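## Task

Move just the yellow bin and the blue bin over the benches to the bench edge where the hook currently rests. Put the hook back in its current spot, lying flat on the bench with its handle sticking out past that edge. Every other object has to finish on the same support it rests on at the start. Nothing counts as done if it stays in place only because a robot holds it. At the end, open the grippers and move the arms away.

## Robot and tools

Setup: four identical i2rt Big YAM arms named arm1, arm2, arm3 and arm4. Each has six joints, a two-finger gripper and a wrist camera (arm1_cam_wrist to arm4_cam_wrist). Two fixed room cameras, room_a and room_b, watch the scene. A hand reaches roughly 1.0 m from its joint 1 axis. When joints 1 and 6 are 0 and the hand is level and pointing forward, the wrist camera sits above the hand looking at the fingertips. Loose objects may occasionally get nudged by something outside the robots.

Frames: one shared scene frame, origin on the floor, +z up. The hand point is midway between the fingertips; the hand's z axis runs along the fingers and the fingers open along its y axis. The pose of each arm's foot is never printed, so hand positions must be inferred.

execute_actions: argument actions is a list holding zero or one action. An action is an object keyed by robot name; each robot entry holds joints, a map from joint name to an absolute target (not an offset). Units and ranges: joint1_rad -2.879 to 2.879 (rotation about the foot, positive counter-clockwise seen from above, 0 faces the way the foot faces); joint2_rad 0 to 3.141 (shoulder, 0 has the upper arm roughly level pointing back, increasing lifts it up then forward); joint3_rad 0 to 3.019 (elbow, 0 folded, increasing opens); joint4_rad -1.692 to 1.57 (hand pitch, positive tips fingers up); joint5_rad -1.57 to 1.57 (hand yaw, positive toward the arm's right); joint6_rad -2.094 to 2.094 (hand roll, positive clockwise viewed from behind the hand); gripper_m 0 to 0.093, fingertip gap in metres. Done tolerances are ±0.045, 0.14, 0.09, 0.055, 0.03, 0.035 rad and ±0.003 m. Any number of arms and joints can be named in one action; all start together and may finish at different times, and each joint has its own speed, so the hand can sweep a wide path. One action runs at most 15 s. Joints or arms left out keep their previous target and may still be pushing. Optional cameras: a list of camera names; omitted, null or ["all"] returns every camera, [] returns none. An unknown key, camera name or out-of-range number rejects the whole call with no motion. An empty actions list just reports state and images.

wait: seconds, 0 to 10. Commands nothing new; returns the same report as an empty action.

zoom_image: camera (one name) and region [x0, y0, x1, y1] in pixels of that camera's latest full image, origin top-left, no larger than 504 by 504. Only cameras included in the most recent result can be zoomed.

finished_scene: scene, the integer number of the scene being closed. Irreversible; the result states whether the goal was met and gives the next task. The goal must be met and remain so.

Reading results: each robot's state includes joint_positions. The pictures line lists the camera order of the returned images, and cameras whose calibration changed are listed. joint_status per joint: off_target (stopped short, may still push), contact_stop or time_out (target dropped, holding where it stopped), not_followed (a self- and arm-collision check withheld the targets; the arm may retry them on later actions until given passing targets or the path clears), limit_stop_at_motor_heat (stopped for heat; resend the target). A line "joint command not followed", usually with a "cause:" line, marks the withheld arm; gripper targets in that action still run. on_its_own describes joints this call did not command; "held at" is the held target, not the position. After time_out a joint may keep pushing toward its target or one within 0.375, 0.375, 0.113, 0.225, 0.075, 0.3 rad (joints 1 to 6) of where it stands, and will move there if freed; command its reported position to relieve the push. A joint carrying a load then sags. Very small target changes may produce no motion. If a result reports a stop, later execute_actions, wait and finished_scene calls in the same reply are skipped.

Cameras: calibration follows OpenCV conventions, K in pixels of image_wh (896x504), T_world_to_cam maps scene frame to camera frame in metres. Real cameras can differ slightly from these numbers; wrist camera poses derive from reported joints and can be off by more.

Hazards: do not let objects leave the work area or fall to the floor. Avoid hard presses or hits between arms; the collision check can act late and ignores fingers, gripper housings and wrist cameras, and no state line reports arm-arm contact. An arm does not stop on touching things and can push hard; sustained pushing or holding loads heats motors. MOTOR HOT warns at 85 °C; at 100 °C an OVER-TEMPERATURE FAULT drops that arm and its gripper until cooled. Gripper force is about 50 to 62 N per pad, sometimes less. Avoid drops, slips and slams. The robots hold the last command while the operator thinks, and arms act independently of each other.

Each tool is called after "Call:" as name(argument=value, ...) on one line, values as JSON.

## Session

Call:
execute_actions(actions=[])

Scene clock: 0.00 s.
arm1.joint_positions: joint1_rad=+0.354 joint2_rad=+0.621 joint3_rad=+1.380 joint4_rad=-1.611 joint5_rad=-0.201 joint6_rad=-0.438 gripper_m=+0.095
arm1.joint_status: not commanded
arm1.hand: x=-0.5480 y=-1.0335 z=+1.2280 quat_wxyz=(-0.208, +0.860, -0.354, -0.303) (m; scene frame)
arm2.joint_positions: joint1_rad=-0.776 joint2_rad=+0.490 joint3_rad=+1.588 joint4_rad=-1.228 joint5_rad=+0.096 joint6_rad=-0.082 gripper_m=+0.094
arm2.joint_status: not commanded
arm2.hand: x=+0.5563 y=-1.0962 z=+1.4475 quat_wxyz=(-0.618, +0.325, -0.678, -0.229) (m; scene frame)
arm3.joint_positions: joint1_rad=-0.433 joint2_rad=+0.269 joint3_rad=+1.460 joint4_rad=-1.288 joint5_rad=-0.235 joint6_rad=+0.016 gripper_m=+0.094
arm3.joint_status: not commanded
arm3.hand: x=+0.5040 y=+1.1357 z=+1.4250 quat_wxyz=(-0.472, -0.547, -0.498, +0.480) (m; scene frame)
arm4.joint_positions: joint1_rad=+0.588 joint2_rad=+0.496 joint3_rad=+1.417 joint4_rad=-1.235 joint5_rad=+0.025 joint6_rad=+0.723 gripper_m=+0.094
arm4.joint_status: not commanded
arm4.hand: x=-0.3836 y=+1.0302 z=+1.3608 quat_wxyz=(-0.581, -0.627, -0.511, +0.093) (m; scene frame)
pictures: arm1_cam_wrist, arm2_cam_wrist, arm3_cam_wrist, arm4_cam_wrist, room_a, room_b
Images, in order (width x height): arm1_cam_wrist 896x504, arm2_cam_wrist 896x504, arm3_cam_wrist 896x504, arm4_cam_wrist 896x504, room_a 896x504, room_b 896x504.

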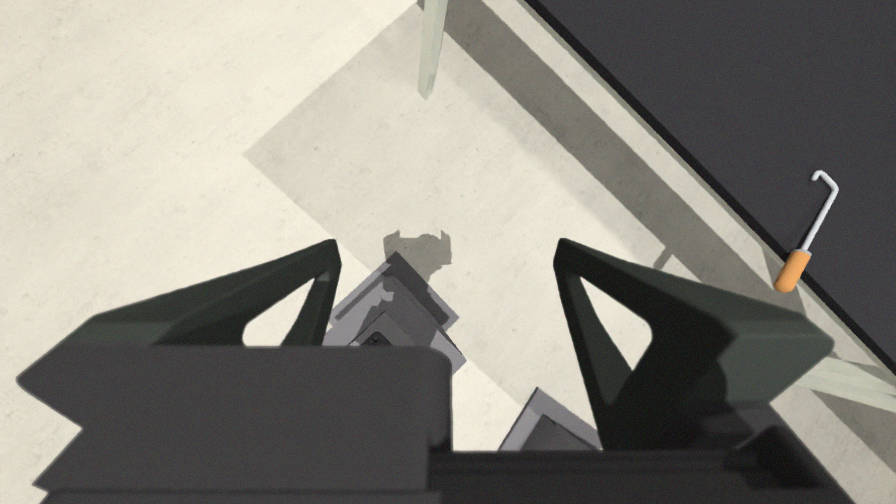

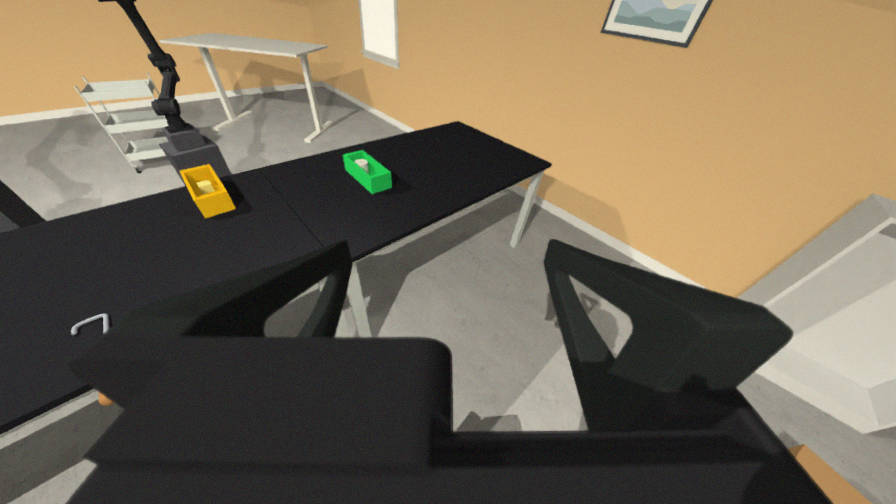

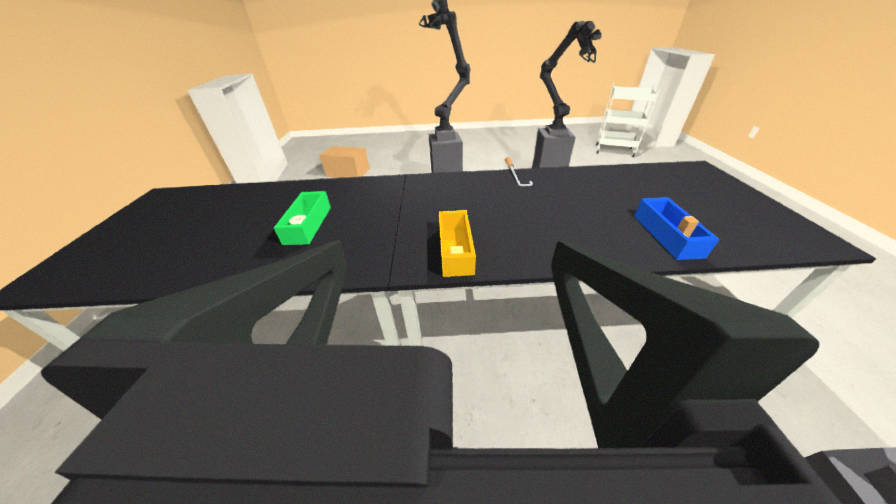

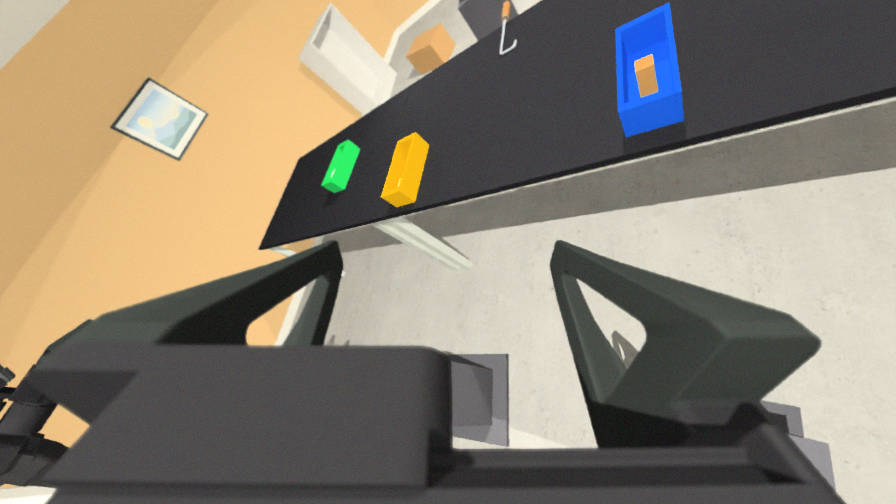

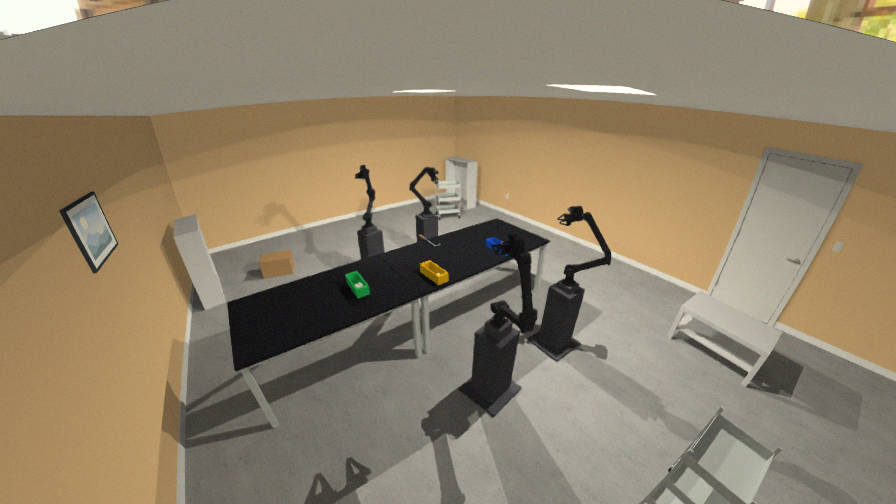

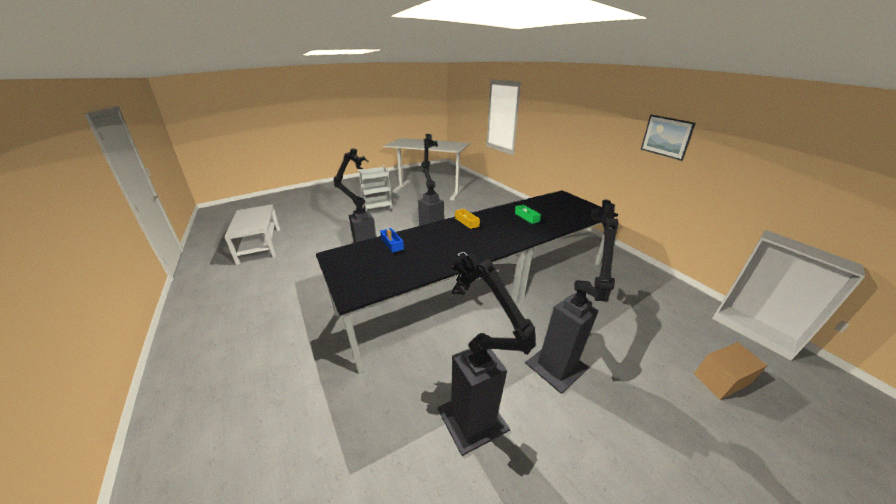

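Call:
zoom_image(camera="room_b", region=[300, 170, 640, 360])

Call:
zoom_image(camera="room_a", region=[210, 190, 620, 420])

Call:
zoom_image(camera="arm3_cam_wrist", region=[260, 120, 760, 320])

Region (300, 170, 640, 360) of room_b's 896x504 image, scaled by 1.482, with more detail than that image has; it fills the top 282 rows of this view, and the rest is white.

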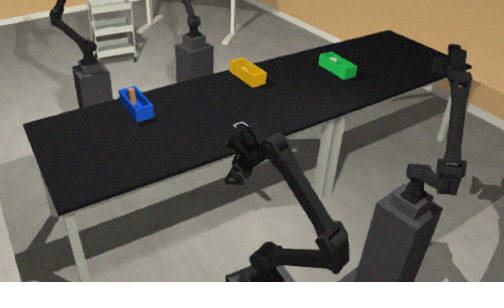

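Region (210, 190, 620, 420) of room_a's 896x504 image, scaled by 1.229, with more detail than that image has; it fills the top 283 rows of this view, and the rest is white.

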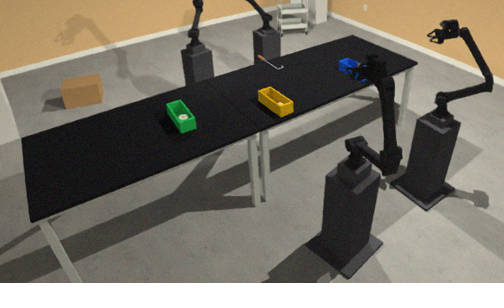

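Region (260, 120, 760, 320) of arm3_cam_wrist's 896x504 image, scaled by 1.008, with more detail than that image has; it fills the top 202 rows of this view, and the rest is white.

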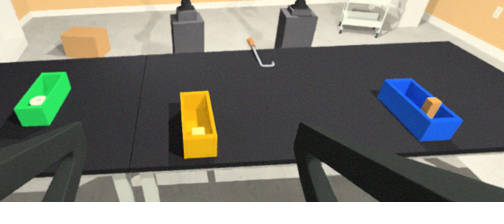

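Call:
execute_actions(actions=[{"arm1":{"joints":{"joint4_rad":-0.8}},"arm2":{"joints":{"joint3_rad":2.3}},"arm3":{"joints":{"joint2_rad":1.1}},"arm4":{"joints":{"joint1_rad":-0.1}}}], cameras=["room_a","room_b"])

Scene clock: 84.10 s.
arm1.joint_positions: joint1_rad=+0.354 joint2_rad=+0.621 joint3_rad=+1.380 joint4_rad=-0.821 joint5_rad=-0.201 joint6_rad=-0.438 gripper_m=+0.095
arm1.joint_status: all done
arm1.hand: x=-0.5693 y=-0.9556 z=+1.3961 quat_wxyz=(-0.473, +0.685, -0.238, -0.501) (m; scene frame)
arm2.joint_positions: joint1_rad=-0.776 joint2_rad=+0.483 joint3_rad=+2.305 joint4_rad=-1.228 joint5_rad=+0.096 joint6_rad=-0.082 gripper_m=+0.094
arm2.joint_status: all done
arm2.hand: x=+0.3637 y=-1.3390 z=+1.6450 quat_wxyz=(-0.818, +0.183, -0.435, -0.330) (m; scene frame)
arm3.joint_positions: joint1_rad=-0.433 joint2_rad=+1.115 joint3_rad=+1.456 joint4_rad=-1.288 joint5_rad=-0.235 joint6_rad=+0.016 gripper_m=+0.094
arm3.joint_status: all done
arm3.hand: x=+0.4001 y=+0.7906 z=+1.2295 quat_wxyz=(-0.273, -0.742, -0.587, +0.176) (m; scene frame)
arm4.joint_positions: joint1_rad=-0.089 joint2_rad=+0.496 joint3_rad=+1.417 joint4_rad=-1.235 joint5_rad=+0.025 joint6_rad=+0.723 gripper_m=+0.094
arm4.joint_status: all done
arm4.hand: x=-0.5051 y=+1.0078 z=+1.3594 quat_wxyz=(-0.514, -0.763, -0.275, +0.280) (m; scene frame)
pictures: room_a, room_b
Images, in order (width x height): room_a 896x504, room_b 896x504.

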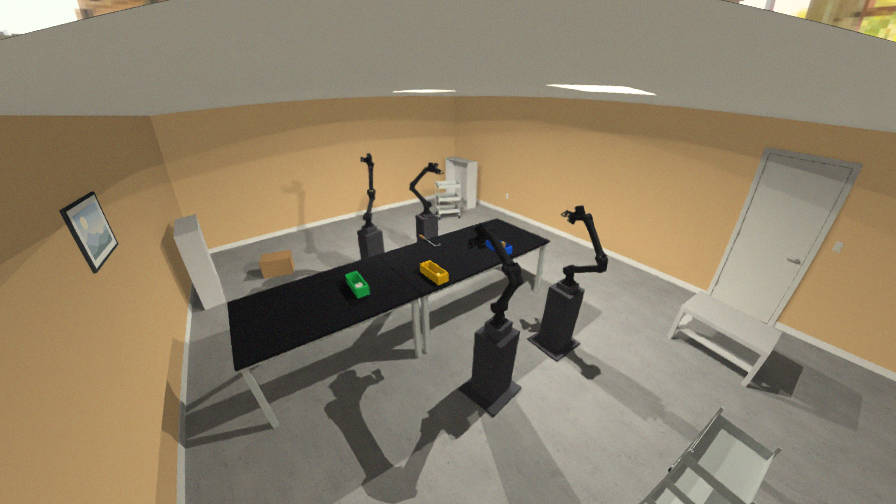

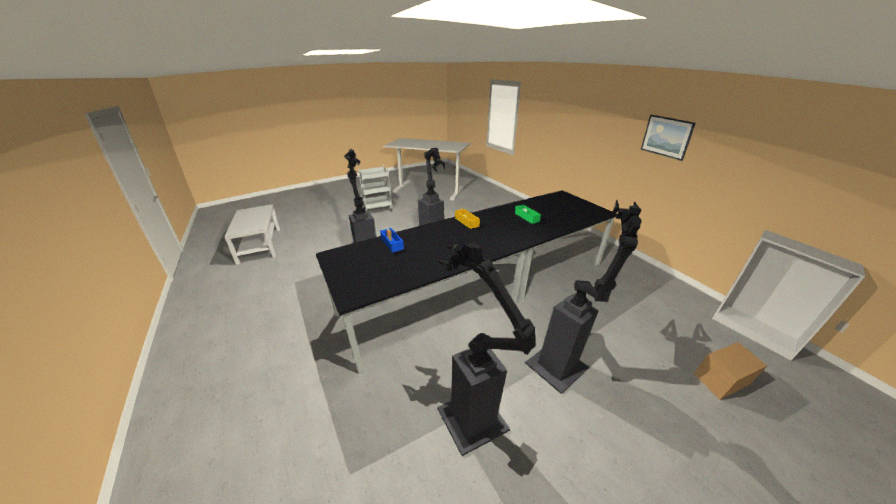

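Call:
zoom_image(camera="room_b", region=[360, 200, 500, 280])

Call:
zoom_image(camera="room_a", region=[400, 220, 540, 300])

Region (360, 200, 500, 280) of room_b's 896x504 image, scaled by 3.600, with more detail than that image has; it fills the top 288 rows of this view, and the rest is white.

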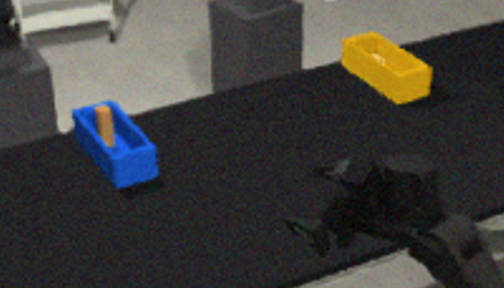

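Region (400, 220, 540, 300) of room_a's 896x504 image, scaled by 3.600, with more detail than that image has; it fills the top 288 rows of this view, and the rest is white.

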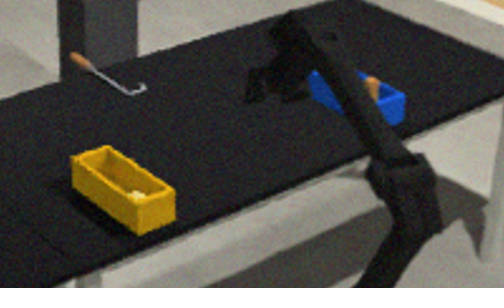

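Call:
execute_actions(actions=[{"arm1":{"joints":{"joint1_rad":-0.70,"joint2_rad":2.509,"joint3_rad":1.893,"joint4_rad":0.616,"joint5_rad":-0.70,"joint6_rad":0.0}},"arm3":{"joints":{"joint1_rad":-0.15,"joint2_rad":1.885,"joint3_rad":0.731,"joint4_rad":0.754,"joint5_rad":0.0,"joint6_rad":0.0}},"arm4":{"joints":{"joint1_rad":0.17,"joint2_rad":1.784,"joint3_rad":0.731,"joint4_rad":0.653,"joint5_rad":0.0,"joint6_rad":0.0}},"arm2":{"joints":{"joint1_rad":-0.3,"joint2_rad":1.0,"joint3_rad":1.3,"joint4_rad":-1.0,"joint5_rad":-0.5,"joint6_rad":0.0}}}])

Scene clock: 206.33 s.
arm1.joint_positions: joint1_rad=-0.699 joint2_rad=+2.495 joint3_rad=+1.880 joint4_rad=+0.598 joint5_rad=-0.697 joint6_rad=-0.007 gripper_m=+0.095
arm1.joint_status: all done
arm1.hand: x=+0.0733 y=-0.4964 z=+0.8215 quat_wxyz=(-0.515, +0.478, -0.524, -0.482) (m; scene frame)
arm2.joint_positions: joint1_rad=-0.305 joint2_rad=+0.985 joint3_rad=+1.304 joint4_rad=-0.998 joint5_rad=-0.497 joint6_rad=-0.010 gripper_m=+0.094
arm2.joint_status: all done
arm2.hand: x=+0.4586 y=-0.7778 z=+1.2329 quat_wxyz=(-0.185, +0.638, -0.607, -0.436) (m; scene frame)
arm3.joint_positions: joint1_rad=-0.144 joint2_rad=+1.891 joint3_rad=+0.715 joint4_rad=+0.723 joint5_rad=-0.002 joint6_rad=+0.014 gripper_m=+0.094
arm3.joint_status: all done
arm3.hand: x=+0.4802 y=+0.6273 z=+0.8054 quat_wxyz=(-0.378, -0.604, -0.595, +0.373) (m; scene frame)
arm4.joint_positions: joint1_rad=+0.162 joint2_rad=+1.780 joint3_rad=+0.724 joint4_rad=+0.634 joint5_rad=+0.003 joint6_rad=+0.010 gripper_m=+0.094
arm4.joint_status: all done
arm4.hand: x=-0.4011 y=+0.6197 z=+0.8123 quat_wxyz=(-0.409, -0.563, -0.624, +0.354) (m; scene frame)
pictures: arm1_cam_wrist, arm2_cam_wrist, arm3_cam_wrist, arm4_cam_wrist, room_a, room_b
camera_calibration (this result's frames):
arm1_cam_wrist: T_world_to_cam=[[0.99788, -0.0647513, -0.00654913, -0.102509], [-0.0433371, -0.586028, -0.809131, 0.382528], [0.0485543, 0.807699, -0.587592, 1.00641], [0, 0, 0, 1]] pos_world=[0.0700039, -0.59534, 0.900201]
arm2_cam_wrist: T_world_to_cam=[[0.933493, 0.207139, -0.292718, 0.0934048], [0.113903, -0.945295, -0.305686, -0.40456], [-0.340024, 0.252014, -0.90602, 1.59693], [0, 0, 0, 1]] pos_world=[0.501883, -0.804225, 1.35052]
arm3_cam_wrist: T_world_to_cam=[[-0.999754, -0.00698826, -0.0210405, 0.502905], [0.00425356, 0.870937, -0.491377, -0.151382], [0.0217588, -0.491346, -0.870693, 1.12095], [0, 0, 0, 1]] pos_world=[0.479035, 0.686134, 0.912201]
arm4_cam_wrist: T_world_to_cam=[[-0.99421, -0.107092, -0.00886326, -0.323784], [-0.0891207, 0.867823, -0.488815, -0.171007], [0.0600401, -0.485195, -0.872342, 1.15356], [0, 0, 0, 1]] pos_world=[-0.406409, 0.673432, 0.919842]
Images, in order (width x height): arm1_cam_wrist 896x504, arm2_cam_wrist 896x504, arm3_cam_wrist 896x504, arm4_cam_wrist 896x504, room_a 896x504, room_b 896x504.

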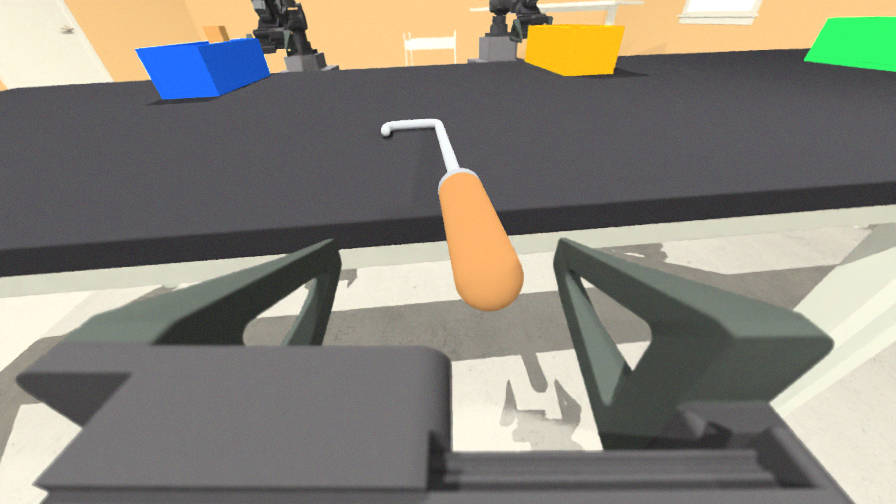

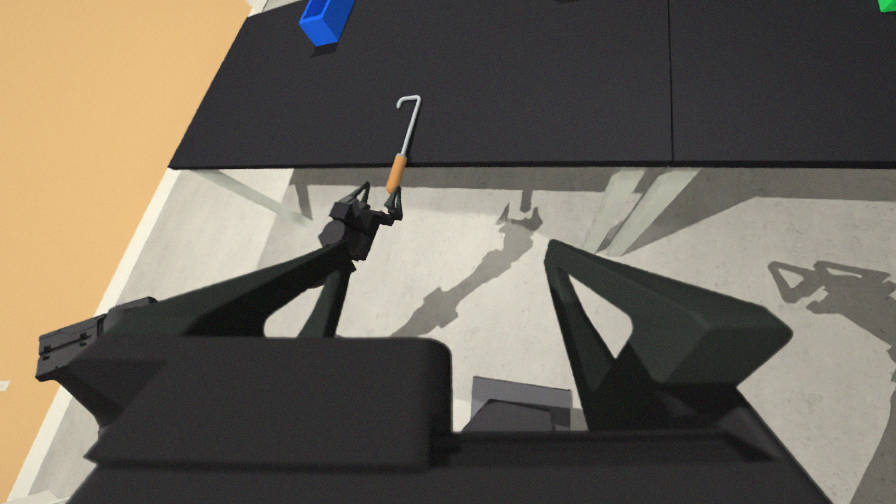

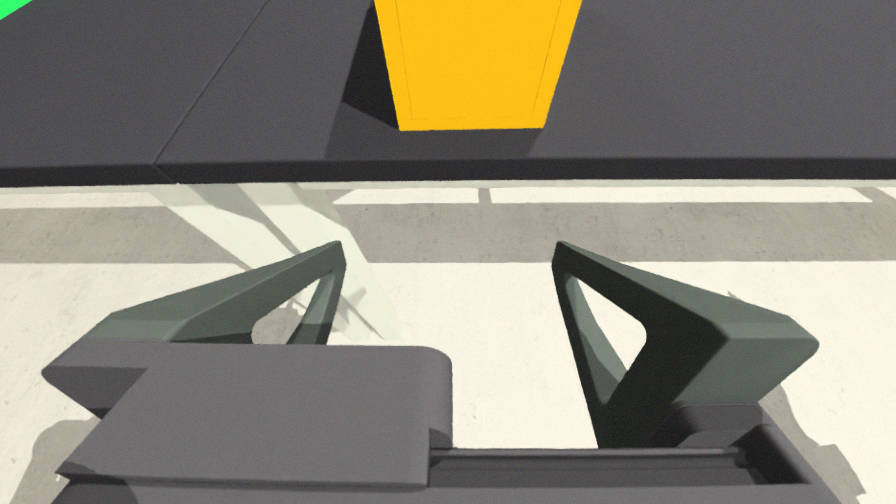

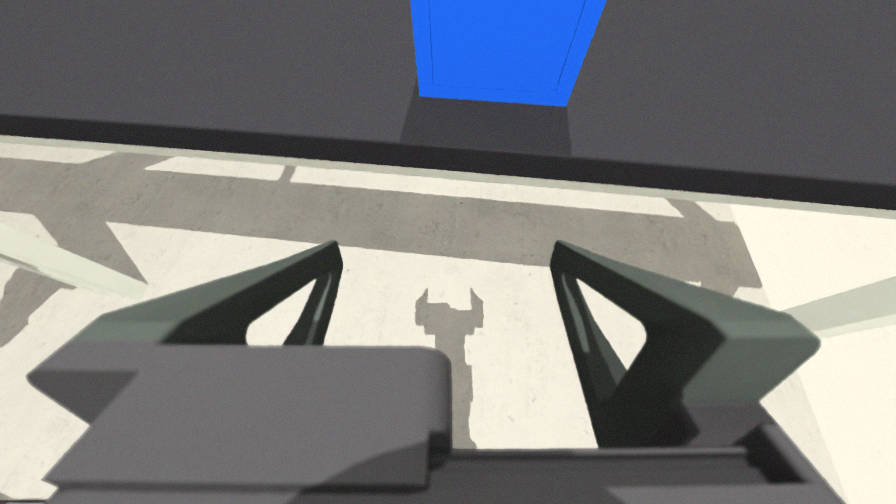

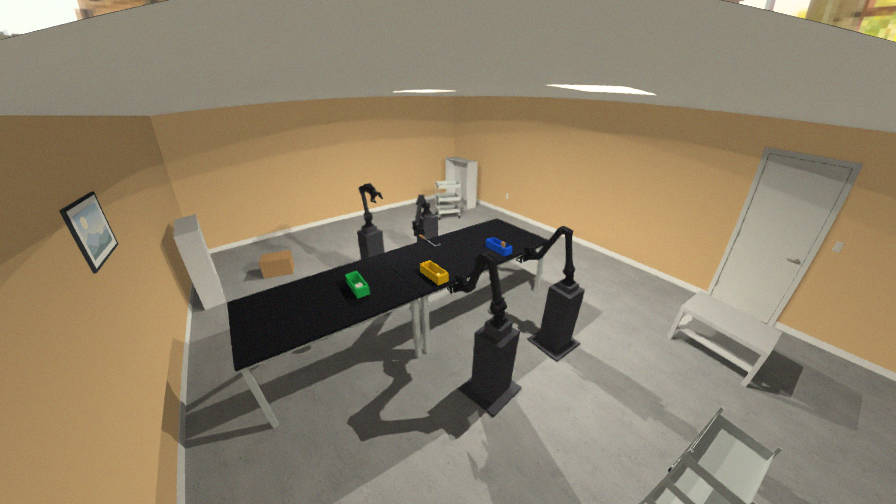

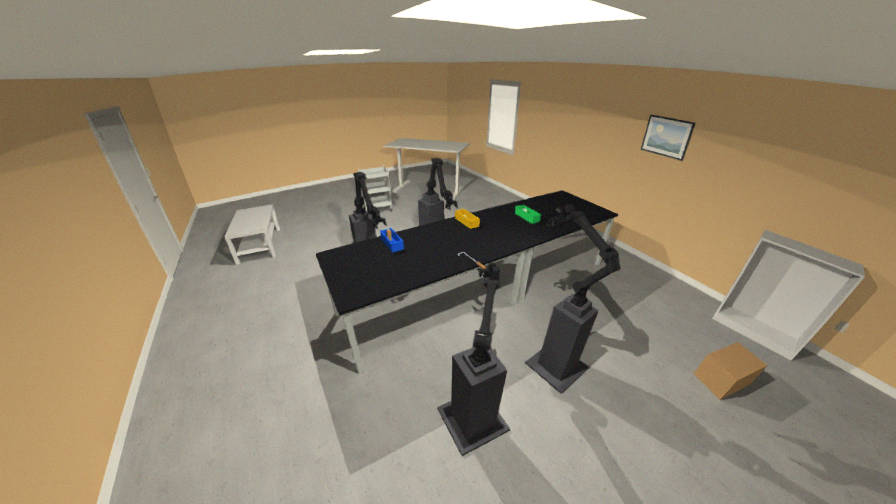

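Call:
execute_actions(actions=[{"arm1":{"joints":{"joint1_rad":-0.744,"joint2_rad":2.618,"joint3_rad":1.992,"joint4_rad":0.626,"joint5_rad":-0.797}},"arm3":{"joints":{"joint1_rad":-0.175,"joint2_rad":2.088,"joint3_rad":1.013,"joint4_rad":0.775,"gripper_m":0.075}},"arm4":{"joints":{"joint1_rad":0.105,"joint2_rad":1.997,"joint3_rad":1.006,"joint4_rad":0.691,"gripper_m":0.075}}}], cameras=["arm1_cam_wrist","arm3_cam_wrist","arm4_cam_wrist","room_a"])

Scene clock: 249.90 s.
arm1.joint_positions: joint1_rad=-0.746 joint2_rad=+2.587 joint3_rad=+1.952 joint4_rad=+0.609 joint5_rad=-0.794 joint6_rad=-0.007 gripper_m=+0.095
arm1.joint_status: all done
arm1.hand: x=+0.0963 y=-0.5141 z=+0.7814 quat_wxyz=(-0.500, +0.490, -0.514, -0.495) (m; scene frame)
arm2.joint_positions: joint1_rad=-0.305 joint2_rad=+0.985 joint3_rad=+1.304 joint4_rad=-0.998 joint5_rad=-0.497 joint6_rad=-0.010 gripper_m=+0.094
arm2.joint_status: not commanded
arm2.hand: x=+0.4586 y=-0.7778 z=+1.2329 quat_wxyz=(-0.185, +0.638, -0.607, -0.436) (m; scene frame)
arm3.joint_positions: joint1_rad=-0.167 joint2_rad=+2.090 joint3_rad=+0.979 joint4_rad=+0.747 joint5_rad=-0.002 joint6_rad=+0.014 gripper_m=+0.075
arm3.joint_status: all done
arm3.hand: x=+0.4643 y=+0.5332 z=+0.7931 quat_wxyz=(-0.399, -0.593, -0.571, +0.403) (m; scene frame)
arm4.joint_positions: joint1_rad=+0.109 joint2_rad=+1.999 joint3_rad=+0.971 joint4_rad=+0.674 joint5_rad=+0.003 joint6_rad=+0.009 gripper_m=+0.075
arm4.joint_status: all done
arm4.hand: x=-0.4254 y=+0.5273 z=+0.7929 quat_wxyz=(-0.420, -0.567, -0.596, +0.384) (m; scene frame)
pictures: arm1_cam_wrist, arm3_cam_wrist, arm4_cam_wrist, room_a
camera_calibration (this result's frames):
arm1_cam_wrist: T_world_to_cam=[[0.999797, -0.0147941, -0.0137134, -0.0957621], [-0.0198063, -0.591015, -0.806417, 0.333771], [0.00382536, 0.806525, -0.591188, 1.00254], [0, 0, 0, 1]] pos_world=[0.0985183, -0.612724, 0.860533]
arm3_cam_wrist: T_world_to_cam=[[-0.999695, 0.0143886, -0.0200737, 0.473962], [0.0232371, 0.823339, -0.567074, 0.00125359], [0.00836803, -0.567367, -0.823422, 1.07354], [0, 0, 0, 1]] pos_world=[0.464805, 0.601242, 0.894206]
arm4_cam_wrist: T_world_to_cam=[[-0.99848, -0.0543715, -0.00901513, -0.387585], [-0.0405916, 0.836127, -0.547032, -0.019044], [0.0372808, -0.545835, -0.837063, 1.0876], [0, 0, 0, 1]] pos_world=[-0.428316, 0.588498, 0.896475]
Images, in order (width x height): arm1_cam_wrist 896x504, arm3_cam_wrist 896x504, arm4_cam_wrist 896x504, room_a 896x504.

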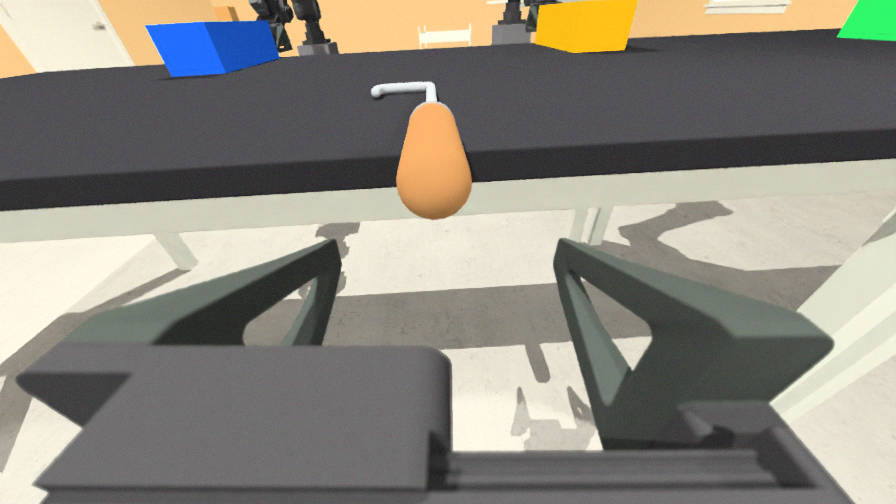

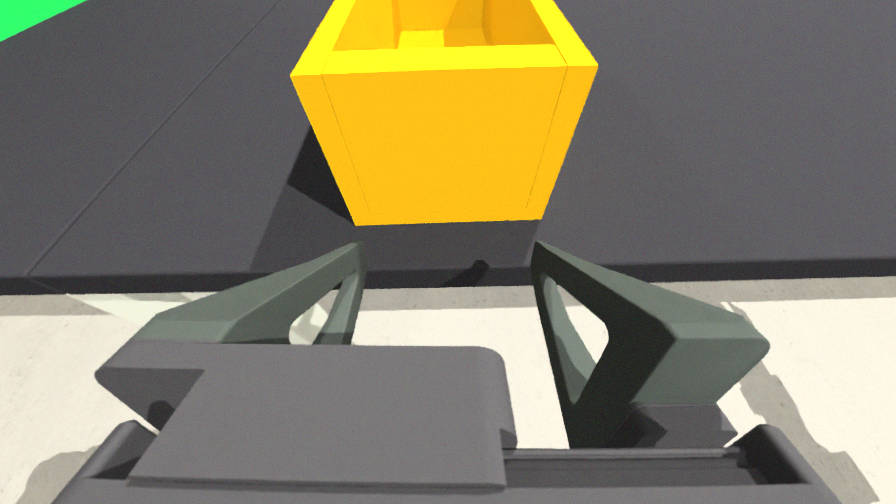

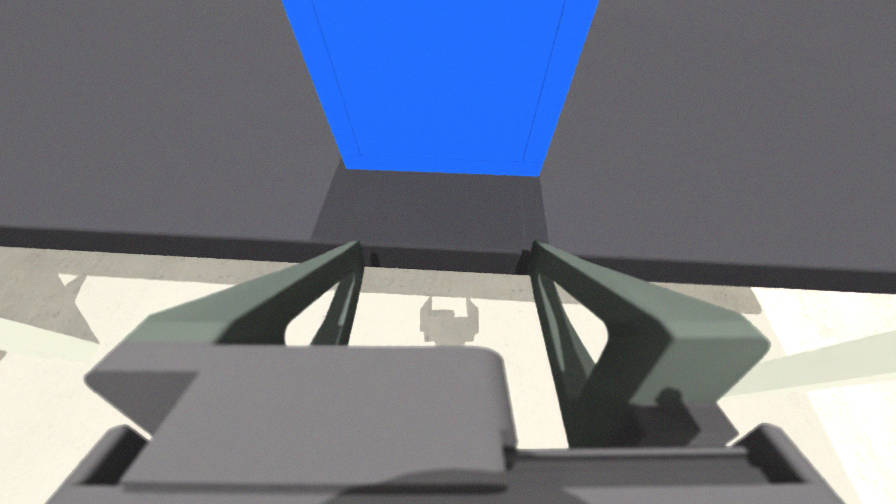

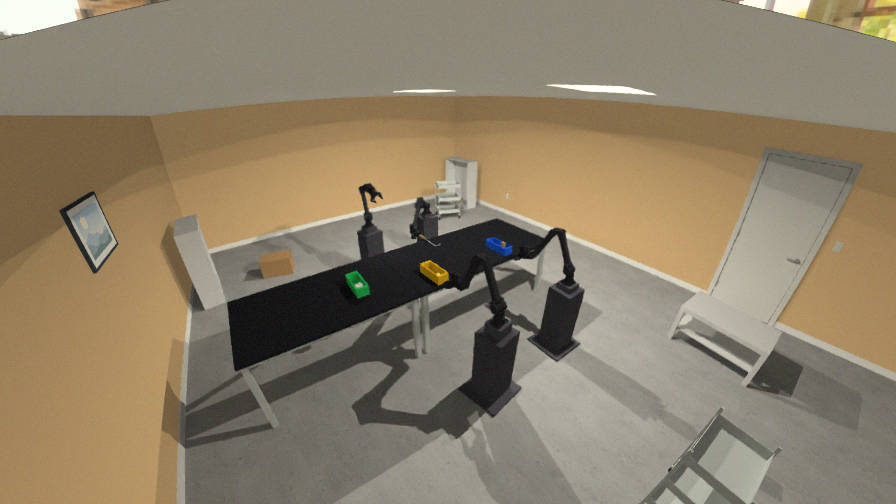

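Call:
zoom_image(camera="arm1_cam_wrist", region=[300, 40, 600, 260])

Region (300, 40, 600, 260) of arm1_cam_wrist's 896x504 image, scaled by 1.680, with more detail than that image has; it fills the top 370 rows of this view, and the rest is white.

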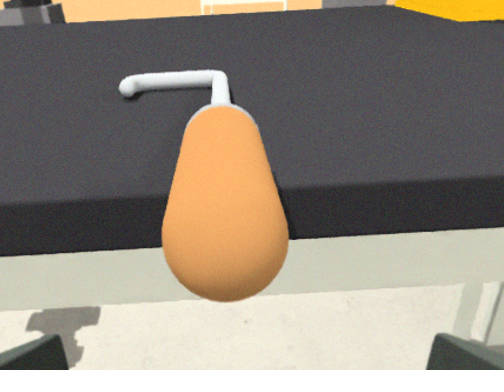

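Call:
execute_actions(actions=[{"arm1":{"joints":{"joint1_rad":-0.669,"joint2_rad":2.755,"joint3_rad":2.302,"joint4_rad":0.51,"joint5_rad":-0.722}},"arm3":{"joints":{"joint2_rad":2.173,"joint3_rad":1.23,"joint4_rad":0.735}},"arm4":{"joints":{"joint2_rad":2.061,"joint3_rad":1.224,"joint4_rad":0.64}}}], cameras=["arm1_cam_wrist","arm2_cam_wrist","arm3_cam_wrist","arm4_cam_wrist"])

Scene clock: 293.80 s.
arm1.joint_positions: joint1_rad=-0.661 joint2_rad=+2.734 joint3_rad=+2.263 joint4_rad=+0.522 joint5_rad=-0.725 joint6_rad=-0.007 gripper_m=+0.095
arm1.joint_status: all done
arm1.hand: x=+0.0812 y=-0.4319 z=+0.7967 quat_wxyz=(-0.523, +0.493, -0.483, -0.500) (m; scene frame)
arm2.joint_positions: joint1_rad=-0.305 joint2_rad=+0.985 joint3_rad=+1.304 joint4_rad=-0.998 joint5_rad=-0.497 joint6_rad=-0.010 gripper_m=+0.094
arm2.joint_status: not commanded
arm2.hand: x=+0.4586 y=-0.7778 z=+1.2329 quat_wxyz=(-0.185, +0.638, -0.607, -0.436) (m; scene frame)
arm3.joint_positions: joint1_rad=-0.167 joint2_rad=+2.173 joint3_rad=+1.196 joint4_rad=+0.746 joint5_rad=-0.002 joint6_rad=+0.013 gripper_m=+0.075
arm3.joint_status: all done
arm3.hand: x=+0.4622 y=+0.4557 z=+0.8285 quat_wxyz=(-0.437, -0.564, -0.544, +0.442) (m; scene frame)
arm4.joint_positions: joint1_rad=+0.109 joint2_rad=+2.058 joint3_rad=+1.192 joint4_rad=+0.646 joint5_rad=+0.003 joint6_rad=+0.010 gripper_m=+0.075
arm4.joint_status: all done
arm4.hand: x=-0.4207 y=+0.4496 z=+0.8462 quat_wxyz=(-0.460, -0.540, -0.566, +0.421) (m; scene frame)
pictures: arm1_cam_wrist, arm2_cam_wrist, arm3_cam_wrist, arm4_cam_wrist
camera_calibration (this result's frames):
arm1_cam_wrist: T_world_to_cam=[[0.999218, -0.00117374, 0.0395245, -0.115725], [0.0324912, -0.545313, -0.837603, 0.434745], [0.0225364, 0.838232, -0.544848, 0.920578], [0, 0, 0, 1]] pos_world=[0.0807628, -0.534721, 0.870293]
arm2_cam_wrist: T_world_to_cam=[[0.933493, 0.207139, -0.292718, 0.0934048], [0.113903, -0.945295, -0.305686, -0.40456], [-0.340024, 0.252014, -0.90602, 1.59693], [0, 0, 0, 1]] pos_world=[0.501883, -0.804225, 1.35052]
arm3_cam_wrist: T_world_to_cam=[[-0.999791, 0.0117789, -0.016738, 0.472174], [0.0199682, 0.740831, -0.671394, 0.210718], [0.00449173, -0.671588, -0.740911, 1.03966], [0, 0, 0, 1]] pos_world=[0.463197, 0.536556, 0.919675]
arm4_cam_wrist: T_world_to_cam=[[-0.998468, -0.0541692, -0.0112777, -0.384756], [-0.0336395, 0.756124, -0.653564, 0.204365], [0.0439303, -0.652183, -0.756788, 1.07231], [0, 0, 0, 1]] pos_world=[-0.424399, 0.523978, 0.940741]
Images, in order (width x height): arm1_cam_wrist 896x504, arm2_cam_wrist 896x504, arm3_cam_wrist 896x504, arm4_cam_wrist 896x504.

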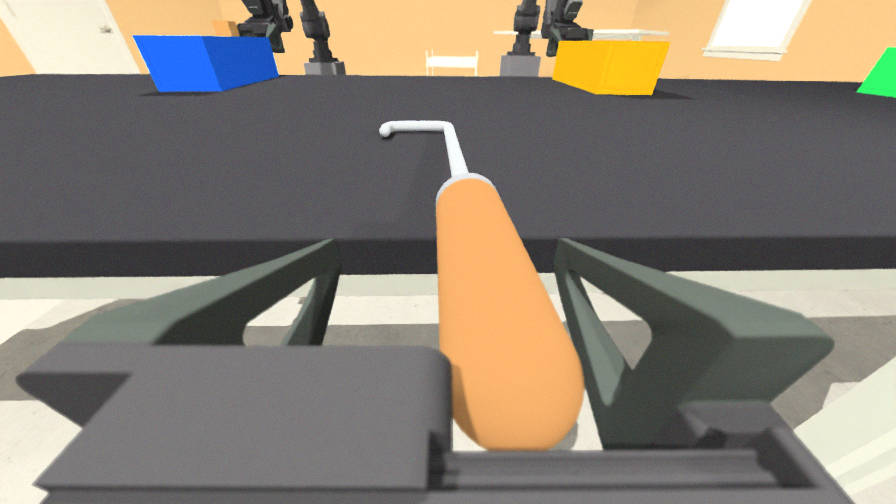

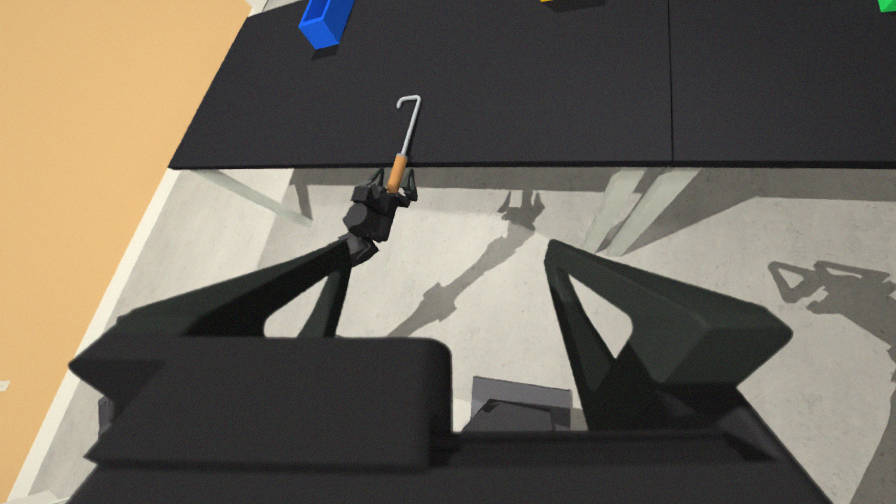

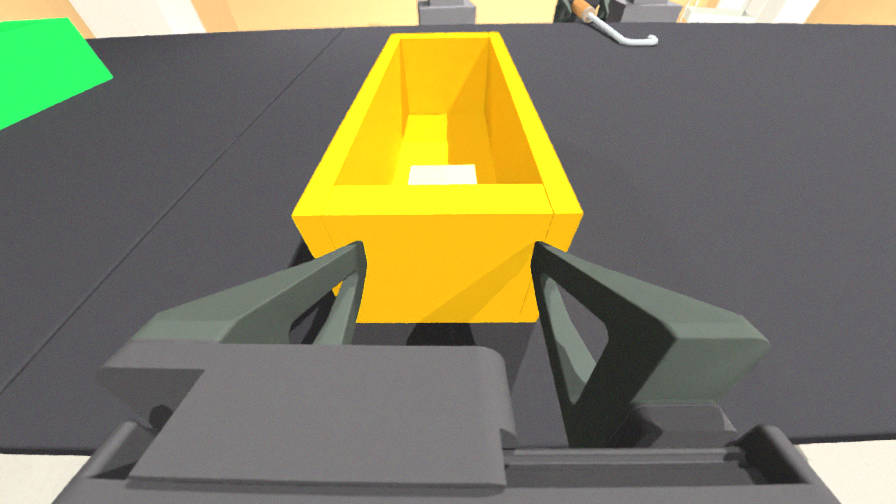

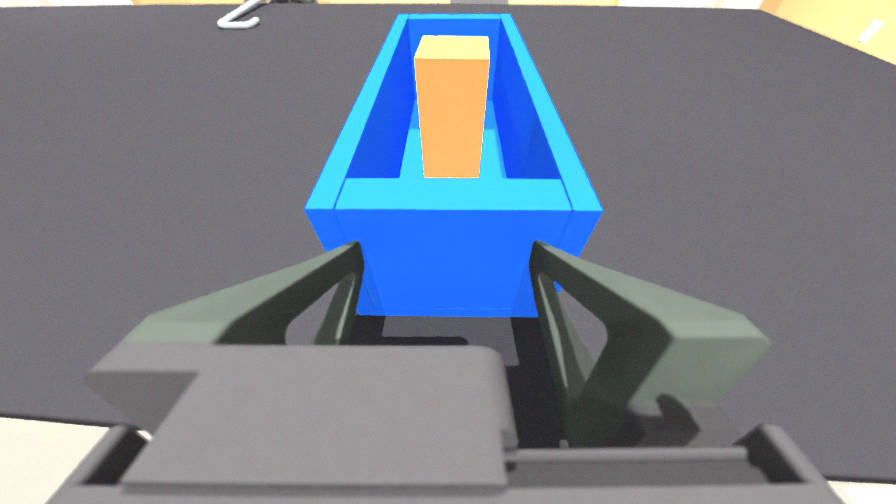

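Call:
execute_actions(actions=[{"arm1":{"joints":{"gripper_m":0.02}},"arm3":{"joints":{"joint2_rad":2.311,"joint3_rad":1.474,"joint4_rad":0.665}},"arm4":{"joints":{"joint2_rad":2.205,"joint3_rad":1.461,"joint4_rad":0.575}}}], cameras=["arm1_cam_wrist","arm3_cam_wrist","arm4_cam_wrist"])

Scene clock: 303.10 s.
arm1.joint_positions: joint1_rad=-0.668 joint2_rad=+2.734 joint3_rad=+2.264 joint4_rad=+0.521 joint5_rad=-0.722 joint6_rad=-0.006 gripper_m=+0.030
arm1.joint_status: gripper_m off_target (ended at +0.030, target +0.020)
arm1.hand: x=+0.0869 y=-0.4356 z=+0.7967 quat_wxyz=(-0.525, +0.491, -0.486, -0.497) (m; scene frame)
arm2.joint_positions: joint1_rad=-0.305 joint2_rad=+0.985 joint3_rad=+1.304 joint4_rad=-0.998 joint5_rad=-0.497 joint6_rad=-0.010 gripper_m=+0.094
arm2.joint_status: not commanded
arm2.hand: x=+0.4586 y=-0.7778 z=+1.2329 quat_wxyz=(-0.185, +0.638, -0.607, -0.436) (m; scene frame)
arm3.joint_positions: joint1_rad=-0.167 joint2_rad=+2.312 joint3_rad=+1.426 joint4_rad=+0.679 joint5_rad=-0.002 joint6_rad=+0.013 gripper_m=+0.075
arm3.joint_status: all done
arm3.hand: x=+0.4605 y=+0.3913 z=+0.8147 quat_wxyz=(-0.443, -0.559, -0.539, +0.448) (m; scene frame)
arm4.joint_positions: joint1_rad=+0.109 joint2_rad=+2.204 joint3_rad=+1.411 joint4_rad=+0.582 joint5_rad=+0.003 joint6_rad=+0.010 gripper_m=+0.075
arm4.joint_status: all done
arm4.hand: x=-0.4162 y=+0.3873 z=+0.8290 quat_wxyz=(-0.462, -0.538, -0.564, +0.423) (m; scene frame)
pictures: arm1_cam_wrist, arm3_cam_wrist, arm4_cam_wrist
camera_calibration (this result's frames):
arm1_cam_wrist: T_world_to_cam=[[0.999197, -0.010286, 0.038726, -0.124782], [0.0268397, -0.545807, -0.837481, 0.432694], [0.0297513, 0.837848, -0.545092, 0.922976], [0, 0, 0, 1]] pos_world=[0.0856089, -0.538431, 0.870312]
arm3_cam_wrist: T_world_to_cam=[[-0.999801, 0.0113803, -0.0163955, 0.470883], [0.0195424, 0.725015, -0.688456, 0.269432], [0.00405211, -0.68864, -0.725093, 0.980262], [0, 0, 0, 1]] pos_world=[0.461552, 0.474346, 0.903994]
arm4_cam_wrist: T_world_to_cam=[[-0.998466, -0.0541736, -0.011403, -0.383766], [-0.0331735, 0.750377, -0.660177, 0.248255], [0.0443206, -0.658786, -0.751024, 1.01639], [0, 0, 0, 1]] pos_world=[-0.419989, 0.462506, 0.922846]
Images, in order (width x height): arm1_cam_wrist 896x504, arm3_cam_wrist 896x504, arm4_cam_wrist 896x504.

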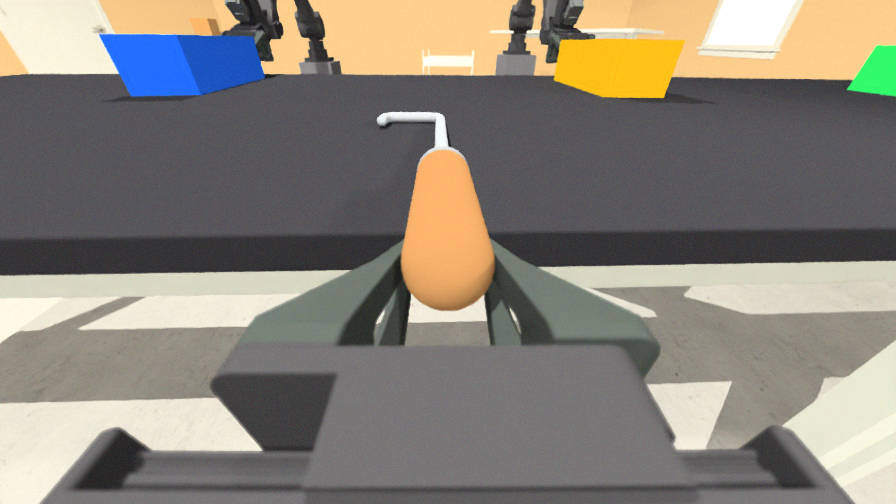

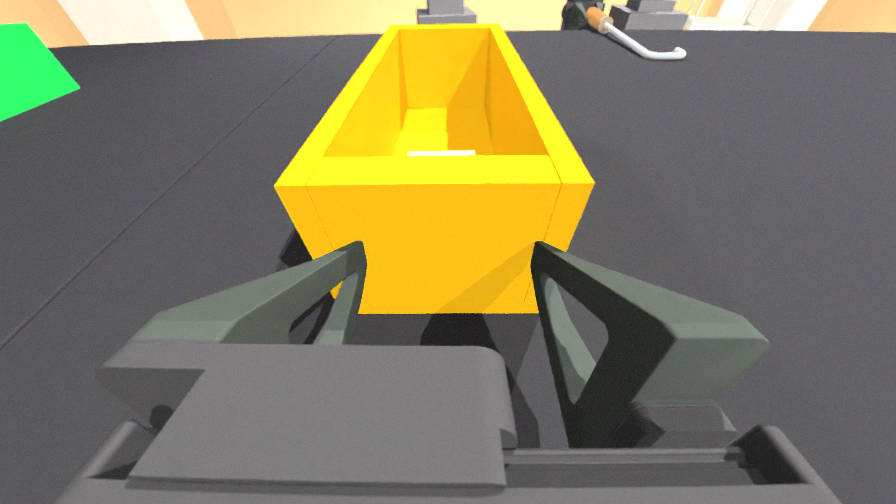

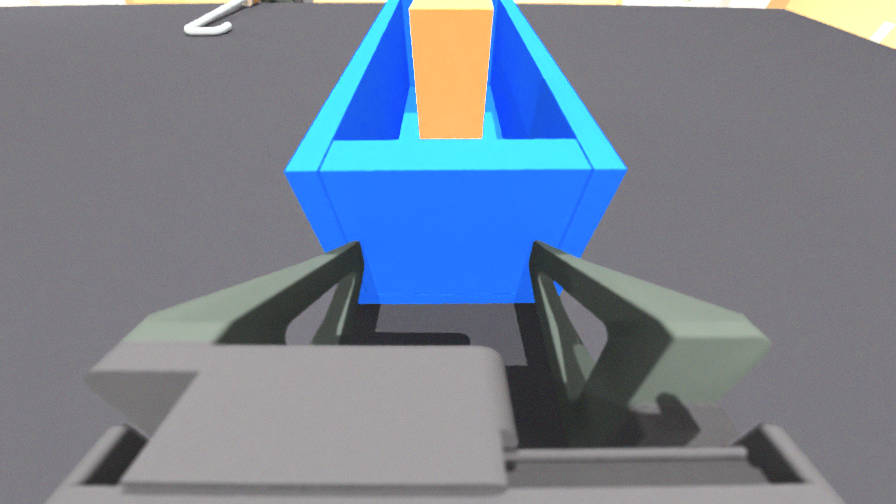

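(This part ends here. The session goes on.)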